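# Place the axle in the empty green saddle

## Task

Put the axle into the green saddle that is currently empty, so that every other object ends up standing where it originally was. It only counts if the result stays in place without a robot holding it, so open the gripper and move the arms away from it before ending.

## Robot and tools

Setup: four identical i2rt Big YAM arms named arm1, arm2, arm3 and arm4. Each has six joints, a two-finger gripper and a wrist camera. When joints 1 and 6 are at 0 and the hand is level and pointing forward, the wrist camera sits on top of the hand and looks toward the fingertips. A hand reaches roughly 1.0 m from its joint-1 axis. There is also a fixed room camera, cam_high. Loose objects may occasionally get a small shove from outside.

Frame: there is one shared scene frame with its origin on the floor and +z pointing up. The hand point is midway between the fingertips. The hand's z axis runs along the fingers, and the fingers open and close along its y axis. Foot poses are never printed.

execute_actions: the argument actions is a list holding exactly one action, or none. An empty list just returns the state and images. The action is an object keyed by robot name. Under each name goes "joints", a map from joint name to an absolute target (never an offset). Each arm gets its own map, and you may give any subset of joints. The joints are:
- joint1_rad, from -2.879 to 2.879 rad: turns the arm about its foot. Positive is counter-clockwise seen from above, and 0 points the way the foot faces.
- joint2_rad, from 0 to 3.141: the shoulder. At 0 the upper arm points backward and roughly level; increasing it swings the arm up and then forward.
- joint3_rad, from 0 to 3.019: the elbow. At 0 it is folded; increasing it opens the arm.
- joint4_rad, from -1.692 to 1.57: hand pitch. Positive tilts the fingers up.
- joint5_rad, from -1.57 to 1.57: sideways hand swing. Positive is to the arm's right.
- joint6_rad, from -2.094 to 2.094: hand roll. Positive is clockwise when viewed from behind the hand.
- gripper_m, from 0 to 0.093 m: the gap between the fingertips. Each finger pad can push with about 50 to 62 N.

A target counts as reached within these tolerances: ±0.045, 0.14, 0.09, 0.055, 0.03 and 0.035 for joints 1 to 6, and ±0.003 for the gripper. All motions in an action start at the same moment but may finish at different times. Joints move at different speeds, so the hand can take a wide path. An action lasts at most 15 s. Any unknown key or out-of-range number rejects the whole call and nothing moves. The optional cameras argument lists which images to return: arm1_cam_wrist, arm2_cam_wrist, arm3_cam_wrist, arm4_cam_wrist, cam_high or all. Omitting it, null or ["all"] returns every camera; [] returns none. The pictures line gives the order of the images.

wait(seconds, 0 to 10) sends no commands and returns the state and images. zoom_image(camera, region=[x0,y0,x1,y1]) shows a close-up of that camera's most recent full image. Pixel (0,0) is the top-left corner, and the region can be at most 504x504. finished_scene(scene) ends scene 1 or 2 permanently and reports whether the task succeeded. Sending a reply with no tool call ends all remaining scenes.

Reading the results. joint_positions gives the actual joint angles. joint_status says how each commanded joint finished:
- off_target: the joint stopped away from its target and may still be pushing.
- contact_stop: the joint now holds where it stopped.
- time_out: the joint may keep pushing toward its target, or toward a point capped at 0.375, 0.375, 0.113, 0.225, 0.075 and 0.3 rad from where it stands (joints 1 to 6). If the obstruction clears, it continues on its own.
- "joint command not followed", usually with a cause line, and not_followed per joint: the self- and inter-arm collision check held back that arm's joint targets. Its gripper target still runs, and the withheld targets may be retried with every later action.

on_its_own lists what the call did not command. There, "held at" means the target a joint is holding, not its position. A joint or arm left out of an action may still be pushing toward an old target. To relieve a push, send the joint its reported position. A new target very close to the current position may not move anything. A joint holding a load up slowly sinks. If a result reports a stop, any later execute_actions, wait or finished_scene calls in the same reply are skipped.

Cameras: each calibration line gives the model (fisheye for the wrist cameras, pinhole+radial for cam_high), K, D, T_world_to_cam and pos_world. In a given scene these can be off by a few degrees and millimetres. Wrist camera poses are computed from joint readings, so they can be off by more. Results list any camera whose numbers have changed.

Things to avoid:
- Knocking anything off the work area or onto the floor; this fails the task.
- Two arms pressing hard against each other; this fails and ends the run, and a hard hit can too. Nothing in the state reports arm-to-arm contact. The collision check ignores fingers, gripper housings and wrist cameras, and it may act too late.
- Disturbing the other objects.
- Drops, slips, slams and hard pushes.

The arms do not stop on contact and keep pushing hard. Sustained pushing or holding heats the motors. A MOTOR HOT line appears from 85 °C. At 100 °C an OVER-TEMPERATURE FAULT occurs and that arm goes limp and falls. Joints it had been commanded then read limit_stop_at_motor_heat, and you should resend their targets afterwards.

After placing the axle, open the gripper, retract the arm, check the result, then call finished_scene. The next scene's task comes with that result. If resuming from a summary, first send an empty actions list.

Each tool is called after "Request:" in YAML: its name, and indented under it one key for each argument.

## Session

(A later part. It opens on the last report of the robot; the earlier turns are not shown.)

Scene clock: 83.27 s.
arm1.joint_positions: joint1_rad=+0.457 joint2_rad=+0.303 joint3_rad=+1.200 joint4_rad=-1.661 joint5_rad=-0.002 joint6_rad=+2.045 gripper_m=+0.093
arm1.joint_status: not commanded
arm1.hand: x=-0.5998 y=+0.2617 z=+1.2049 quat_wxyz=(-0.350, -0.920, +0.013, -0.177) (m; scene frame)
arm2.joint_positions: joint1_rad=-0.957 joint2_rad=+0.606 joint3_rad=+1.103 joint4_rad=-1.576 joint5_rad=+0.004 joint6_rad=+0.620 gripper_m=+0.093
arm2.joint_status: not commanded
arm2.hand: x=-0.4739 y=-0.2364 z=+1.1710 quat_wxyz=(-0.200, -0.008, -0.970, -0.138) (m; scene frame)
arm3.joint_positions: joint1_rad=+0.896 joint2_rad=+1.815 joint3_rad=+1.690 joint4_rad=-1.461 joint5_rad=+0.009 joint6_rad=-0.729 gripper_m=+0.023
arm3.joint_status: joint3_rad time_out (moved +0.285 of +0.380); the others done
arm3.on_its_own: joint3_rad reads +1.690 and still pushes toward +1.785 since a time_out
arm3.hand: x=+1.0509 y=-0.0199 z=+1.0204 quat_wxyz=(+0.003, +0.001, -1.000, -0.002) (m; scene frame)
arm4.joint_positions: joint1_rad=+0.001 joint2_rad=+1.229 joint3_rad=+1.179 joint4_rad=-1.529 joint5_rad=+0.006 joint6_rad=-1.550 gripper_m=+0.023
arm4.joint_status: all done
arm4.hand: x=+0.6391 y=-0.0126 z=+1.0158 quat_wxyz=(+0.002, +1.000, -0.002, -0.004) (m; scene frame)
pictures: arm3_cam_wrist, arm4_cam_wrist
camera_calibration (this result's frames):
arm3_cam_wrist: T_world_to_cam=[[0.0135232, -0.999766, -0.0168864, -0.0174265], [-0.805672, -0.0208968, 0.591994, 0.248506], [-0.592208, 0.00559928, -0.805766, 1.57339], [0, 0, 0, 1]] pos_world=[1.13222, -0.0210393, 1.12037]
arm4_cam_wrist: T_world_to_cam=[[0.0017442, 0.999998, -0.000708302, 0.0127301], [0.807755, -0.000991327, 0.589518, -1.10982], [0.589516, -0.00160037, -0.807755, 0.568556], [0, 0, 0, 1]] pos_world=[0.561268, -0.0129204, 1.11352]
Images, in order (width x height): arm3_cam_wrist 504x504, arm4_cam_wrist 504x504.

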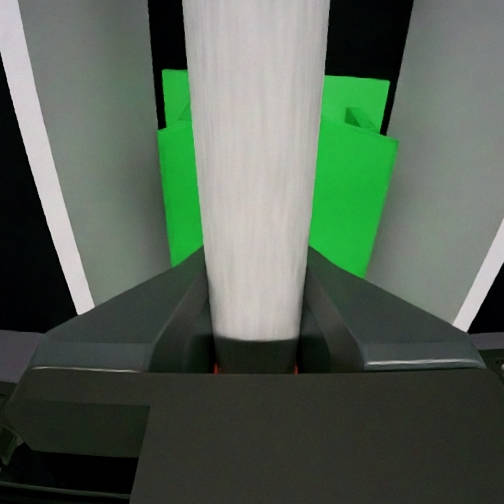

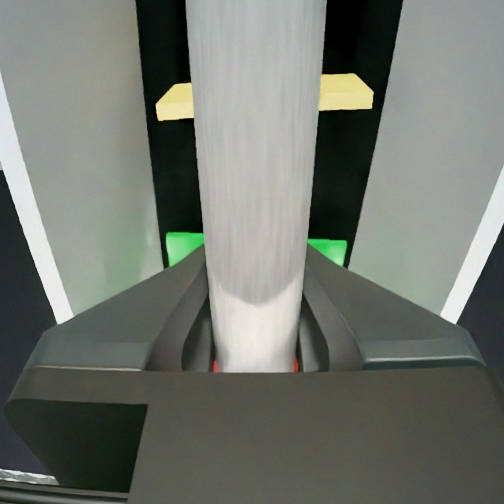

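Request:
execute_actions:
  actions:
    - {"arm4":{"joints":{"joint1_rad":-0.25,"joint2_rad":1.23,"joint3_rad":1.285,"joint4_rad":-1.525,"joint6_rad":-1.86}},"arm3":{"joints":{"joint1_rad":0.978,"joint2_rad":2.01,"joint3_rad":2.115,"joint4_rad":-1.565,"joint6_rad":-0.65}}}
  cameras: ["arm3_cam_wrist","arm4_cam_wrist","cam_high"]

Scene clock: 86.37 s.
arm1.joint_positions: joint1_rad=+0.457 joint2_rad=+0.303 joint3_rad=+1.200 joint4_rad=-1.661 joint5_rad=-0.002 joint6_rad=+2.045 gripper_m=+0.093
arm1.joint_status: not commanded
arm1.hand: x=-0.5998 y=+0.2617 z=+1.2049 quat_wxyz=(-0.350, -0.920, +0.013, -0.177) (m; scene frame)
arm2.joint_positions: joint1_rad=-0.957 joint2_rad=+0.606 joint3_rad=+1.103 joint4_rad=-1.576 joint5_rad=+0.004 joint6_rad=+0.620 gripper_m=+0.093
arm2.joint_status: not commanded
arm2.hand: x=-0.4739 y=-0.2364 z=+1.1710 quat_wxyz=(-0.200, -0.008, -0.970, -0.138) (m; scene frame)
arm3.joint_positions: joint1_rad=+0.980 joint2_rad=+2.038 joint3_rad=+2.013 joint4_rad=-1.570 joint5_rad=+0.005 joint6_rad=-0.638 gripper_m=+0.023
arm3.joint_status: joint3_rad time_out (moved +0.323 of +0.425); the others done
arm3.on_its_own: joint3_rad reads +2.013 and still pushes toward +2.115 since a time_out
arm3.hand: x=+1.1407 y=-0.0277 z=+1.0162 quat_wxyz=(+0.005, -0.002, -1.000, -0.005) (m; scene frame)
arm4.joint_positions: joint1_rad=-0.266 joint2_rad=+1.260 joint3_rad=+1.203 joint4_rad=-1.529 joint5_rad=+0.007 joint6_rad=-1.808 gripper_m=+0.023
arm4.joint_status: joint6_rad time_out (moved -0.258 of -0.310); the others done
arm4.on_its_own: joint6_rad reads -1.808 and still pushes toward -1.860 since a time_out
arm4.hand: x=+0.7308 y=-0.0138 z=+1.0139 quat_wxyz=(+0.006, +1.000, -0.006, -0.005) (m; scene frame)
pictures: arm3_cam_wrist, arm4_cam_wrist, cam_high
camera_calibration (this result's frames):
arm3_cam_wrist: T_world_to_cam=[[0.00657929, -0.999697, -0.0237051, -0.0115917], [-0.802809, -0.0194141, 0.59592, 0.315969], [-0.5962, 0.0151099, -0.802694, 1.62493], [0, 0, 0, 1]] pos_world=[1.22252, -0.0300065, 1.11576]
arm4_cam_wrist: T_world_to_cam=[[0.00963622, 0.999919, -0.00833352, 0.0156571], [0.80955, -0.0029091, 0.587044, -1.18166], [0.586972, -0.0124033, -0.809512, 0.516473], [0, 0, 0, 1]] pos_world=[0.653308, -0.0126874, 1.11191]
Images, in order (width x height): arm3_cam_wrist 504x504, arm4_cam_wrist 504x504, cam_high 504x504.

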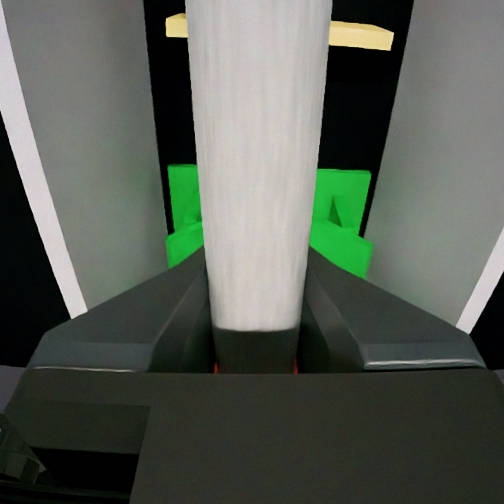

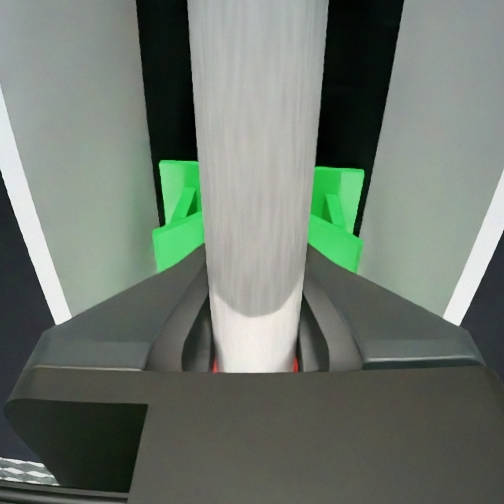

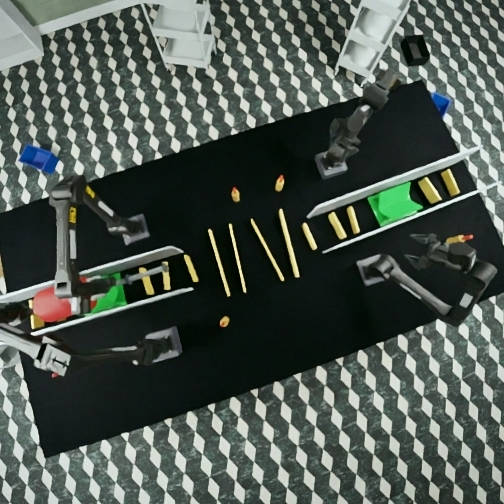

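Request:
execute_actions:
  actions:
    - {"arm4":{"joints":{"joint2_rad":1.25,"joint3_rad":1.075,"joint4_rad":-1.335,"joint6_rad":-1.83}},"arm3":{"joints":{"joint2_rad":2.03,"joint3_rad":1.905,"joint4_rad":-1.385}}}
  cameras: ["arm3_cam_wrist","arm4_cam_wrist"]

Scene clock: 88.07 s.
arm1.joint_positions: joint1_rad=+0.457 joint2_rad=+0.303 joint3_rad=+1.200 joint4_rad=-1.661 joint5_rad=-0.002 joint6_rad=+2.045 gripper_m=+0.093
arm1.joint_status: not commanded
arm1.hand: x=-0.5998 y=+0.2617 z=+1.2049 quat_wxyz=(-0.350, -0.920, +0.013, -0.177) (m; scene frame)
arm2.joint_positions: joint1_rad=-0.957 joint2_rad=+0.606 joint3_rad=+1.103 joint4_rad=-1.576 joint5_rad=+0.004 joint6_rad=+0.620 gripper_m=+0.093
arm2.joint_status: not commanded
arm2.hand: x=-0.4739 y=-0.2364 z=+1.1710 quat_wxyz=(-0.200, -0.008, -0.970, -0.138) (m; scene frame)
arm3.joint_positions: joint1_rad=+0.976 joint2_rad=+2.072 joint3_rad=+1.881 joint4_rad=-1.415 joint5_rad=+0.005 joint6_rad=-0.640 gripper_m=+0.023
arm3.joint_status: all done
arm3.hand: x=+1.1406 y=-0.0301 z=+0.9450 quat_wxyz=(+0.010, -0.003, -1.000, -0.008) (m; scene frame)
arm4.joint_positions: joint1_rad=-0.268 joint2_rad=+1.279 joint3_rad=+1.044 joint4_rad=-1.344 joint5_rad=+0.005 joint6_rad=-1.806 gripper_m=+0.023
arm4.joint_status: all done
arm4.hand: x=+0.7299 y=-0.0147 z=+0.9473 quat_wxyz=(+0.003, +1.000, -0.008, -0.005) (m; scene frame)
pictures: arm3_cam_wrist, arm4_cam_wrist
camera_calibration (this result's frames):
arm3_cam_wrist: T_world_to_cam=[[0.0045147, -0.999535, -0.0301637, -0.00723014], [-0.797422, -0.0217998, 0.603028, 0.345366], [-0.603405, 0.0213307, -0.79715, 1.57096], [0, 0, 0, 1]] pos_world=[1.22336, -0.0332076, 1.04381]
arm4_cam_wrist: T_world_to_cam=[[0.0135523, 0.999905, -0.00237097, 0.00750232], [0.809774, -0.00958422, 0.586663, -1.14175], [0.586585, -0.00987055, -0.809828, 0.463667], [0, 0, 0, 1]] pos_world=[0.652478, -0.0138677, 1.04533]
Images, in order (width x height): arm3_cam_wrist 504x504, arm4_cam_wrist 504x504.

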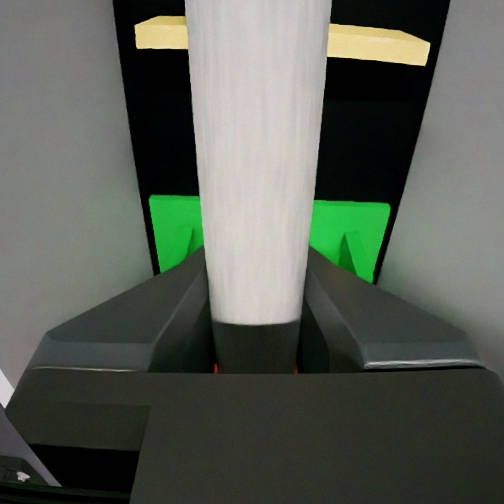

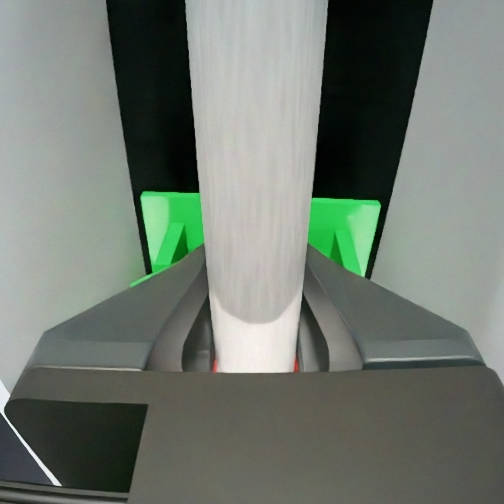

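Request:
execute_actions:
  actions:
    - {"arm4":{"joints":{"joint2_rad":1.30,"joint3_rad":0.96,"joint4_rad":-1.165}},"arm3":{"joints":{"joint2_rad":2.06,"joint3_rad":1.808,"joint4_rad":-1.235}}}
  cameras: ["arm3_cam_wrist","arm4_cam_wrist"]

Scene clock: 89.27 s.
arm1.joint_positions: joint1_rad=+0.457 joint2_rad=+0.303 joint3_rad=+1.200 joint4_rad=-1.661 joint5_rad=-0.002 joint6_rad=+2.045 gripper_m=+0.093
arm1.joint_status: not commanded
arm1.hand: x=-0.5998 y=+0.2617 z=+1.2049 quat_wxyz=(-0.350, -0.920, +0.013, -0.177) (m; scene frame)
arm2.joint_positions: joint1_rad=-0.957 joint2_rad=+0.606 joint3_rad=+1.103 joint4_rad=-1.576 joint5_rad=+0.004 joint6_rad=+0.620 gripper_m=+0.093
arm2.joint_status: not commanded
arm2.hand: x=-0.4739 y=-0.2364 z=+1.1710 quat_wxyz=(-0.200, -0.008, -0.970, -0.138) (m; scene frame)
arm3.joint_positions: joint1_rad=+0.976 joint2_rad=+2.097 joint3_rad=+1.783 joint4_rad=-1.272 joint5_rad=+0.005 joint6_rad=-0.643 gripper_m=+0.023
arm3.joint_status: all done
arm3.hand: x=+1.1416 y=-0.0309 z=+0.8939 quat_wxyz=(+0.001, -0.002, -1.000, -0.002) (m; scene frame)
arm4.joint_positions: joint1_rad=-0.267 joint2_rad=+1.330 joint3_rad=+0.931 joint4_rad=-1.180 joint5_rad=+0.013 joint6_rad=-1.808 gripper_m=+0.023
arm4.joint_status: all done
arm4.hand: x=+0.7301 y=-0.0145 z=+0.8898 quat_wxyz=(+0.004, +1.000, -0.007, -0.002) (m; scene frame)
pictures: arm3_cam_wrist, arm4_cam_wrist
camera_calibration (this result's frames):
arm3_cam_wrist: T_world_to_cam=[[0.00743512, -0.99982, -0.0174795, -0.0243293], [-0.807386, -0.0163153, 0.589798, 0.400297], [-0.589977, 0.00972747, -0.807362, 1.52427], [0, 0, 0, 1]] pos_world=[1.22266, -0.0326213, 0.994118]
arm4_cam_wrist: T_world_to_cam=[[0.0116176, 0.999927, -0.00331666, 0.0094476], [0.805542, -0.00739387, 0.592492, -1.11027], [0.592424, -0.00955502, -0.805569, 0.40897], [0, 0, 0, 1]] pos_world=[0.651972, -0.0137484, 0.987309]
Images, in order (width x height): arm3_cam_wrist 504x504, arm4_cam_wrist 504x504.

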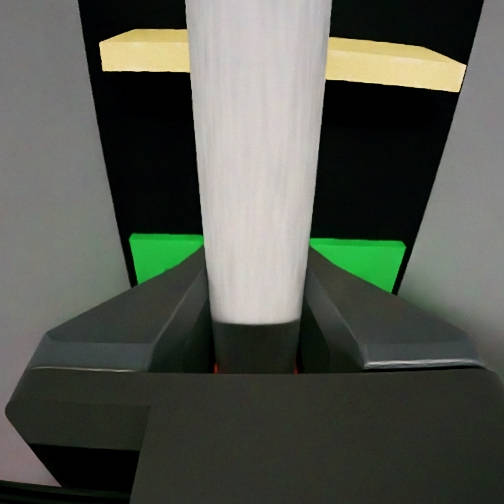

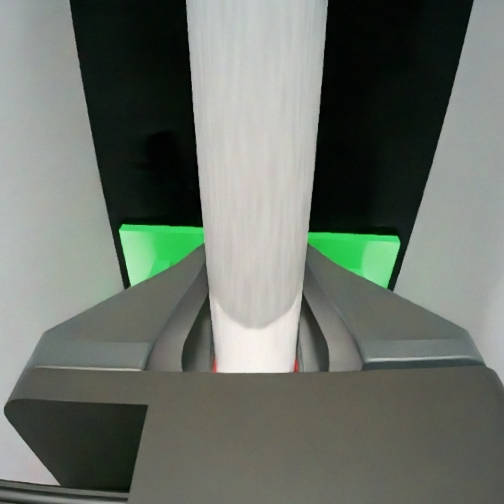

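Request:
execute_actions:
  actions:
    - {"arm4":{"joints":{"joint2_rad":1.322,"joint3_rad":0.912,"joint4_rad":-1.095}},"arm3":{"joints":{"joint2_rad":2.082,"joint3_rad":1.768,"joint4_rad":-1.175}}}
  cameras: ["arm3_cam_wrist","arm4_cam_wrist"]

Scene clock: 90.10 s.
arm1.joint_positions: joint1_rad=+0.457 joint2_rad=+0.303 joint3_rad=+1.200 joint4_rad=-1.661 joint5_rad=-0.002 joint6_rad=+2.045 gripper_m=+0.093
arm1.joint_status: not commanded
arm1.hand: x=-0.5998 y=+0.2617 z=+1.2049 quat_wxyz=(-0.350, -0.920, +0.013, -0.177) (m; scene frame)
arm2.joint_positions: joint1_rad=-0.957 joint2_rad=+0.606 joint3_rad=+1.103 joint4_rad=-1.576 joint5_rad=+0.004 joint6_rad=+0.620 gripper_m=+0.093
arm2.joint_status: not commanded
arm2.hand: x=-0.4739 y=-0.2364 z=+1.1710 quat_wxyz=(-0.200, -0.008, -0.970, -0.138) (m; scene frame)
arm3.joint_positions: joint1_rad=+0.975 joint2_rad=+2.106 joint3_rad=+1.748 joint4_rad=-1.214 joint5_rad=+0.006 joint6_rad=-0.646 gripper_m=+0.023
arm3.joint_status: all done
arm3.hand: x=+1.1416 y=-0.0316 z=+0.8755 quat_wxyz=(-0.004, -0.001, -1.000, +0.002) (m; scene frame)
arm4.joint_positions: joint1_rad=-0.267 joint2_rad=+1.347 joint3_rad=+0.886 joint4_rad=-1.111 joint5_rad=+0.014 joint6_rad=-1.810 gripper_m=+0.023
arm4.joint_status: all done
arm4.hand: x=+0.7298 y=-0.0158 z=+0.8687 quat_wxyz=(+0.000, +1.000, -0.005, +0.000) (m; scene frame)
pictures: arm3_cam_wrist, arm4_cam_wrist
camera_calibration (this result's frames):
arm3_cam_wrist: T_world_to_cam=[[0.00937973, -0.999916, -0.00897328, -0.0349652], [-0.813153, -0.0128499, 0.581908, 0.424791], [-0.581974, 0.00183851, -0.813205, 1.50517], [0, 0, 0, 1]] pos_world=[1.22172, -0.0322711, 0.976509]
arm4_cam_wrist: T_world_to_cam=[[0.0090507, 0.999952, 0.00373754, 0.00643202], [0.803571, -0.00949766, 0.595133, -1.09836], [0.59514, -0.00238299, -0.803618, 0.388617], [0, 0, 0, 1]] pos_world=[0.651268, -0.0159375, 0.965945]
Images, in order (width x height): arm3_cam_wrist 504x504, arm4_cam_wrist 504x504.

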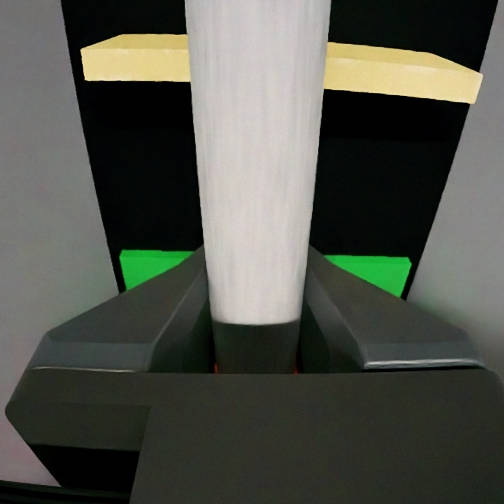

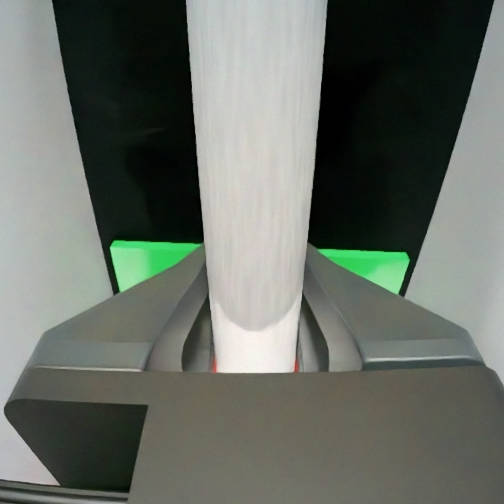

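Possibly starting to seat; ease a bit further.

Request:
execute_actions:
  actions:
    - {"arm4":{"joints":{"joint2_rad":1.335,"joint3_rad":0.885,"joint4_rad":-1.075}},"arm3":{"joints":{"joint2_rad":2.10,"joint3_rad":1.74,"joint4_rad":-1.16}}}
  cameras: ["arm3_cam_wrist"]

Scene clock: 90.83 s.
arm1.joint_positions: joint1_rad=+0.457 joint2_rad=+0.303 joint3_rad=+1.200 joint4_rad=-1.661 joint5_rad=-0.002 joint6_rad=+2.045 gripper_m=+0.093
arm1.joint_status: not commanded
arm1.hand: x=-0.5998 y=+0.2617 z=+1.2049 quat_wxyz=(-0.350, -0.920, +0.013, -0.177) (m; scene frame)
arm2.joint_positions: joint1_rad=-0.957 joint2_rad=+0.606 joint3_rad=+1.103 joint4_rad=-1.576 joint5_rad=+0.004 joint6_rad=+0.620 gripper_m=+0.093
arm2.joint_status: not commanded
arm2.hand: x=-0.4739 y=-0.2364 z=+1.1710 quat_wxyz=(-0.200, -0.008, -0.970, -0.138) (m; scene frame)
arm3.joint_positions: joint1_rad=+0.970 joint2_rad=+2.106 joint3_rad=+1.738 joint4_rad=-1.194 joint5_rad=+0.006 joint6_rad=-0.647 gripper_m=+0.023
arm3.joint_status: all done
arm3.hand: x=+1.1410 y=-0.0346 z=+0.8719 quat_wxyz=(-0.008, -0.003, -1.000, +0.005) (m; scene frame)
arm4.joint_positions: joint1_rad=-0.267 joint2_rad=+1.347 joint3_rad=+0.870 joint4_rad=-1.092 joint5_rad=+0.016 joint6_rad=-1.808 gripper_m=+0.023
arm4.joint_status: all done
arm4.hand: x=+0.7294 y=-0.0181 z=+0.8631 quat_wxyz=(-0.001, +1.000, -0.007, +0.001) (m; scene frame)
pictures: arm3_cam_wrist
camera_calibration (this result's frames):
arm3_cam_wrist: T_world_to_cam=[[0.00554588, -0.999981, -0.00279672, -0.0390254], [-0.81824, -0.00614565, 0.574844, 0.43848], [-0.57485, -0.000899626, -0.818258, 1.4981], [0, 0, 0, 1]] pos_world=[1.22018, -0.0349822, 0.973666]
Images, in order (width x height): arm3_cam_wrist 504x504.

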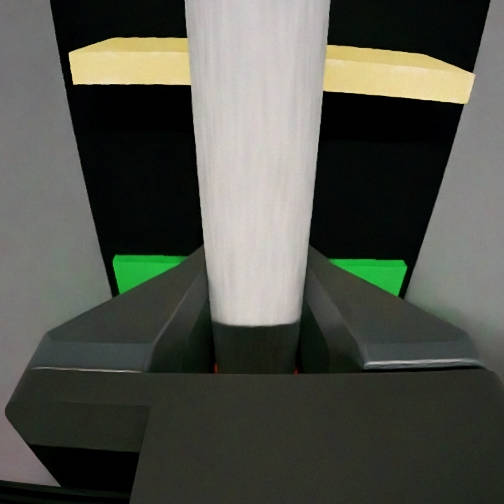

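Self-centring into the V, load off. Release.

Request:
execute_actions:
  actions:
    - {"arm4":{"joints":{"gripper_m":0.07}},"arm3":{"joints":{"joint1_rad":0.97,"gripper_m":0.07}}}
  cameras: ["arm3_cam_wrist","arm4_cam_wrist"]

Scene clock: 91.73 s.
arm1.joint_positions: joint1_rad=+0.457 joint2_rad=+0.303 joint3_rad=+1.200 joint4_rad=-1.661 joint5_rad=-0.002 joint6_rad=+2.045 gripper_m=+0.093
arm1.joint_status: not commanded
arm1.hand: x=-0.5998 y=+0.2617 z=+1.2049 quat_wxyz=(-0.350, -0.920, +0.013, -0.177) (m; scene frame)
arm2.joint_positions: joint1_rad=-0.957 joint2_rad=+0.606 joint3_rad=+1.103 joint4_rad=-1.576 joint5_rad=+0.004 joint6_rad=+0.620 gripper_m=+0.093
arm2.joint_status: not commanded
arm2.hand: x=-0.4739 y=-0.2364 z=+1.1710 quat_wxyz=(-0.200, -0.008, -0.970, -0.138) (m; scene frame)
arm3.joint_positions: joint1_rad=+0.970 joint2_rad=+2.106 joint3_rad=+1.738 joint4_rad=-1.174 joint5_rad=+0.004 joint6_rad=-0.647 gripper_m=+0.070
arm3.joint_status: all done
arm3.hand: x=+1.1449 y=-0.0376 z=+0.8721 quat_wxyz=(-0.016, -0.003, -1.000, +0.011) (m; scene frame)
arm4.joint_positions: joint1_rad=-0.256 joint2_rad=+1.344 joint3_rad=+0.870 joint4_rad=-1.087 joint5_rad=+0.003 joint6_rad=-1.818 gripper_m=+0.070
arm4.joint_status: all done
arm4.hand: x=+0.7240 y=-0.0153 z=+0.8641 quat_wxyz=(-0.006, +1.000, +0.004, -0.004) (m; scene frame)
pictures: arm3_cam_wrist, arm4_cam_wrist
camera_calibration (this result's frames):
arm3_cam_wrist: T_world_to_cam=[[0.00501695, -0.999953, 0.00834683, -0.0511587], [-0.827892, 0.000528164, 0.560887, 0.465096], [-0.560865, -0.00972422, -0.82785, 1.49251], [0, 0, 0, 1]] pos_world=[1.2224, -0.0368884, 0.975134]
arm4_cam_wrist: T_world_to_cam=[[-0.0090863, 0.999827, 0.0162227, 0.00837417], [0.808557, -0.00219924, 0.588414, -1.08868], [0.588348, 0.0184635, -0.808397, 0.397644], [0, 0, 0, 1]] pos_world=[0.646382, -0.0181089, 0.961913]
Images, in order (width x height): arm3_cam_wrist 504x504, arm4_cam_wrist 504x504.

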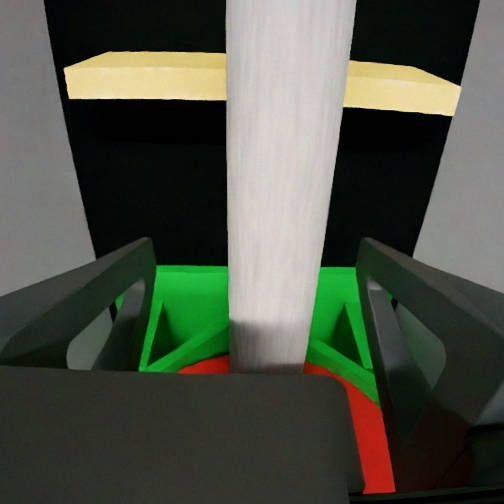

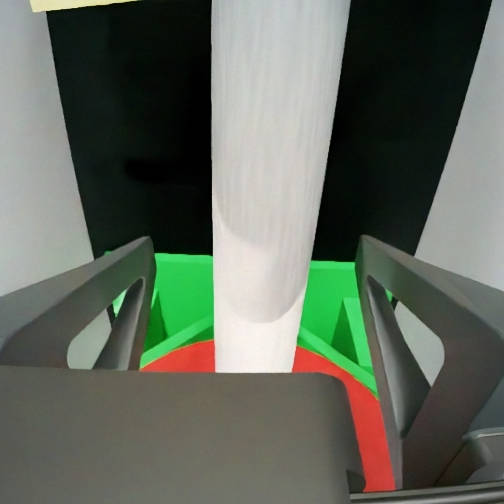

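Seated. Lift out.

Request:
execute_actions:
  actions:
    - {"arm4":{"joints":{"joint2_rad":1.28,"joint3_rad":1.085,"joint4_rad":-1.35}},"arm3":{"joints":{"joint2_rad":2.055,"joint3_rad":1.915,"joint4_rad":-1.40}}}
  cameras: []

Request:
execute_actions:
  actions:
    - {"arm4":{"joints":{"joint2_rad":1.24,"joint3_rad":1.33,"joint4_rad":-1.6}},"arm3":{"joints":{"joint2_rad":1.98,"joint3_rad":2.1,"joint4_rad":-1.62}}}
  cameras: ["arm3_cam_wrist","arm4_cam_wrist"]

Scene clock: 93.07 s.
arm1.joint_positions: joint1_rad=+0.457 joint2_rad=+0.303 joint3_rad=+1.200 joint4_rad=-1.661 joint5_rad=-0.002 joint6_rad=+2.045 gripper_m=+0.093
arm1.joint_status: not commanded
arm1.hand: x=-0.5998 y=+0.2617 z=+1.2049 quat_wxyz=(-0.350, -0.920, +0.013, -0.177) (m; scene frame)
arm2.joint_positions: joint1_rad=-0.957 joint2_rad=+0.606 joint3_rad=+1.103 joint4_rad=-1.576 joint5_rad=+0.004 joint6_rad=+0.620 gripper_m=+0.093
arm2.joint_status: not commanded
arm2.hand: x=-0.4739 y=-0.2364 z=+1.1710 quat_wxyz=(-0.200, -0.008, -0.970, -0.138) (m; scene frame)
arm3.joint_positions: joint1_rad=+0.970 joint2_rad=+2.067 joint3_rad=+1.864 joint4_rad=-1.388 joint5_rad=+0.004 joint6_rad=-0.647 gripper_m=+0.070
arm3.joint_status: all done
arm3.hand: x=+1.1391 y=-0.0338 z=+0.9415 quat_wxyz=(+0.004, -0.003, -1.000, -0.005) (m; scene frame)
arm4.joint_positions: joint1_rad=-0.256 joint2_rad=+1.277 joint3_rad=+1.055 joint4_rad=-1.339 joint5_rad=+0.003 joint6_rad=-1.819 gripper_m=+0.070
arm4.joint_status: all done
arm4.hand: x=+0.7270 y=-0.0087 z=+0.9523 quat_wxyz=(-0.006, +1.000, +0.004, -0.004) (m; scene frame)
pictures: none
No camera images: the call's "cameras" was empty. Leave "cameras" out to get every camera's image.

Scene clock: 94.30 s.
arm1.joint_positions: joint1_rad=+0.457 joint2_rad=+0.303 joint3_rad=+1.200 joint4_rad=-1.661 joint5_rad=-0.002 joint6_rad=+2.045 gripper_m=+0.093
arm1.joint_status: not commanded
arm1.hand: x=-0.5998 y=+0.2617 z=+1.2049 quat_wxyz=(-0.350, -0.920, +0.013, -0.177) (m; scene frame)
arm2.joint_positions: joint1_rad=-0.957 joint2_rad=+0.606 joint3_rad=+1.103 joint4_rad=-1.576 joint5_rad=+0.004 joint6_rad=+0.620 gripper_m=+0.093
arm2.joint_status: not commanded
arm2.hand: x=-0.4739 y=-0.2364 z=+1.1710 quat_wxyz=(-0.200, -0.008, -0.970, -0.138) (m; scene frame)
arm3.joint_positions: joint1_rad=+0.970 joint2_rad=+1.971 joint3_rad=+2.056 joint4_rad=-1.609 joint5_rad=+0.004 joint6_rad=-0.647 gripper_m=+0.070
arm3.joint_status: all done
arm3.hand: x=+1.1324 y=-0.0298 z=+1.0728 quat_wxyz=(-0.023, -0.003, -1.000, +0.016) (m; scene frame)
arm4.joint_positions: joint1_rad=-0.256 joint2_rad=+1.233 joint3_rad=+1.295 joint4_rad=-1.589 joint5_rad=+0.003 joint6_rad=-1.819 gripper_m=+0.070
arm4.joint_status: all done
arm4.hand: x=+0.7285 y=-0.0089 z=+1.0580 quat_wxyz=(-0.023, +1.000, +0.004, +0.000) (m; scene frame)
pictures: arm3_cam_wrist, arm4_cam_wrist
camera_calibration (this result's frames):
arm3_cam_wrist: T_world_to_cam=[[0.00470033, -0.999807, 0.019066, -0.0561209], [-0.835632, 0.00654556, 0.549251, 0.363543], [-0.54927, -0.0185138, -0.83544, 1.64645], [0, 0, 0, 1]] pos_world=[1.2084, -0.0280075, 1.17691]
arm4_cam_wrist: T_world_to_cam=[[-0.0100021, 0.998707, 0.0498496, -0.036073], [0.803678, -0.0216336, 0.594671, -1.20958], [0.59498, 0.046011, -0.802422, 0.540734], [0, 0, 0, 1]] pos_world=[0.650026, -0.015021, 1.155]
Images, in order (width x height): arm3_cam_wrist 504x504, arm4_cam_wrist 504x504.

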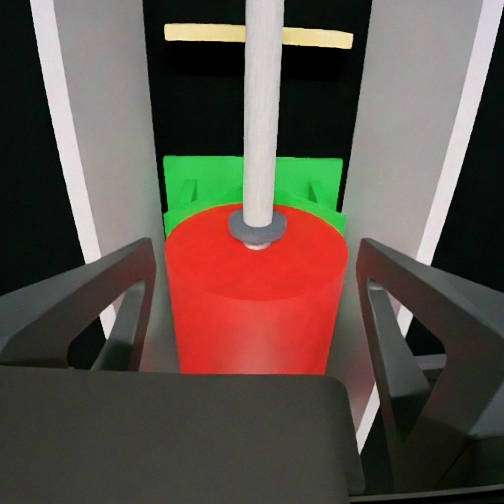

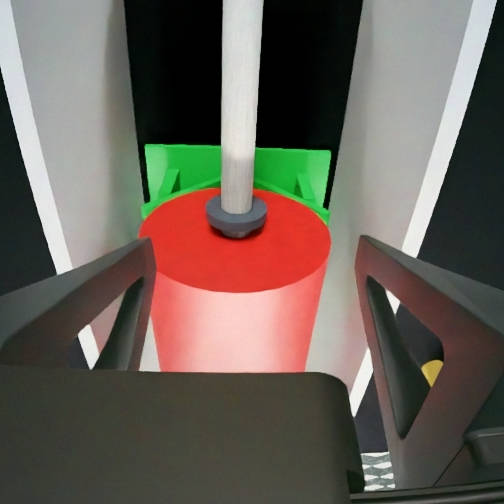

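Request:
execute_actions:
  actions:
    - {"arm4":{"joints":{"joint2_rad":0.55,"joint3_rad":1.2}},"arm3":{"joints":{"joint2_rad":0.9,"joint3_rad":1.6}}}

Scene clock: 96.17 s.
arm1.joint_positions: joint1_rad=+0.457 joint2_rad=+0.303 joint3_rad=+1.200 joint4_rad=-1.661 joint5_rad=-0.002 joint6_rad=+2.045 gripper_m=+0.093
arm1.joint_status: not commanded
arm1.hand: x=-0.5998 y=+0.2617 z=+1.2049 quat_wxyz=(-0.350, -0.920, +0.013, -0.177) (m; scene frame)
arm2.joint_positions: joint1_rad=-0.957 joint2_rad=+0.606 joint3_rad=+1.103 joint4_rad=-1.576 joint5_rad=+0.004 joint6_rad=+0.620 gripper_m=+0.093
arm2.joint_status: not commanded
arm2.hand: x=-0.4739 y=-0.2364 z=+1.1710 quat_wxyz=(-0.200, -0.008, -0.970, -0.138) (m; scene frame)
arm3.joint_positions: joint1_rad=+0.970 joint2_rad=+0.899 joint3_rad=+1.607 joint4_rad=-1.611 joint5_rad=+0.004 joint6_rad=-0.647 gripper_m=+0.070
arm3.joint_status: all done
arm3.hand: x=+0.8569 y=+0.1781 z=+1.3544 quat_wxyz=(-0.265, -0.005, -0.943, +0.200) (m; scene frame)
arm4.joint_positions: joint1_rad=-0.256 joint2_rad=+0.543 joint3_rad=+1.194 joint4_rad=-1.592 joint5_rad=+0.003 joint6_rad=-1.819 gripper_m=+0.070
arm4.joint_status: all done
arm4.hand: x=+0.6897 y=-0.1758 z=+1.1866 quat_wxyz=(-0.302, +0.951, +0.002, +0.069) (m; scene frame)
pictures: arm1_cam_wrist, arm2_cam_wrist, arm3_cam_wrist, arm4_cam_wrist, cam_high
camera_calibration (this result's frames):
arm1_cam_wrist: T_world_to_cam=[[0.14013, 0.758083, -0.636926, 0.65093], [0.560746, 0.469409, 0.68207, -0.605447], [0.816044, -0.452732, -0.359313, 1.16354], [0, 0, 0, 1]] pos_world=[-0.70121, 0.317514, 1.24563]
arm2_cam_wrist: T_world_to_cam=[[0.0366684, -0.960218, -0.276833, 0.115687], [-0.969979, -0.100842, 0.221297, -0.739757], [-0.24041, 0.260407, -0.935089, 1.16341], [0, 0, 0, 1]] pos_world=[-0.442094, -0.266474, 1.28363]
arm3_cam_wrist: T_world_to_cam=[[-0.098757, -0.923927, 0.369603, -0.25197], [-0.989982, 0.128884, 0.0576624, 0.75361], [-0.100912, -0.360205, -0.927399, 1.53548], [0, 0, 0, 1]] pos_world=[0.876125, 0.22316, 1.47368]
arm4_cam_wrist: T_world_to_cam=[[-0.0468932, 0.815394, 0.577004, -0.50855], [0.717519, -0.374382, 0.587371, -1.25245], [0.694959, 0.441555, -0.567505, 0.396553], [0, 0, 0, 1]] pos_world=[0.59922, -0.229325, 1.25413]
Images, in order (width x height): arm1_cam_wrist 504x504, arm2_cam_wrist 504x504, arm3_cam_wrist 504x504, arm4_cam_wrist 504x504, cam_high 504x504.

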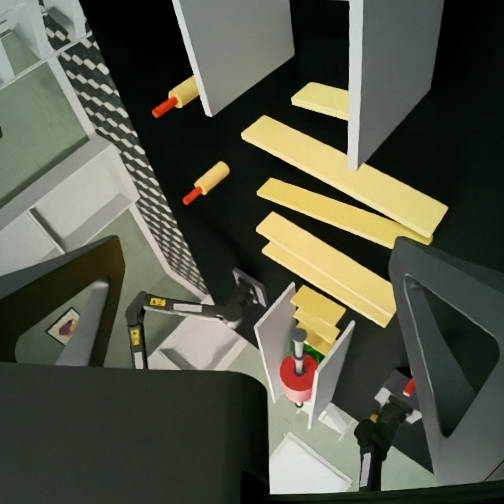

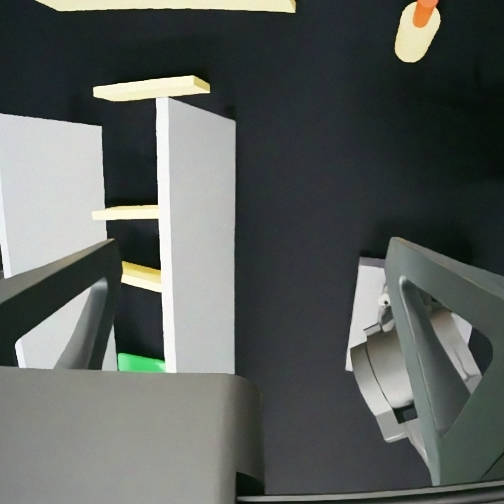

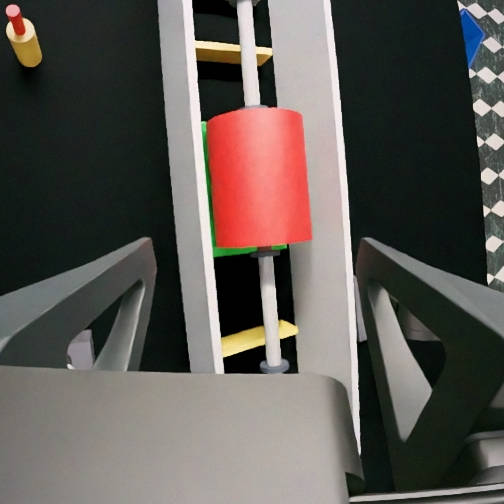

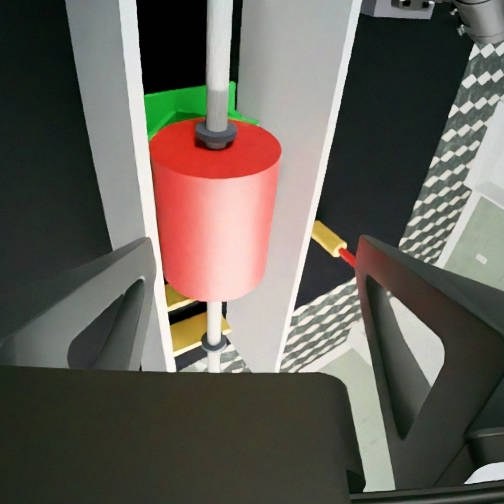

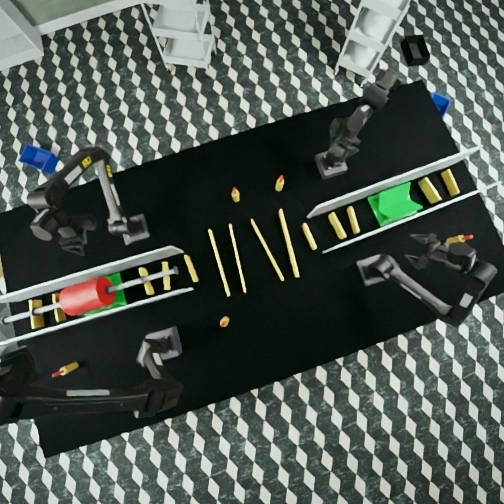

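Request:
finished_scene:
  scene: 2

The scene is finished: the task was done.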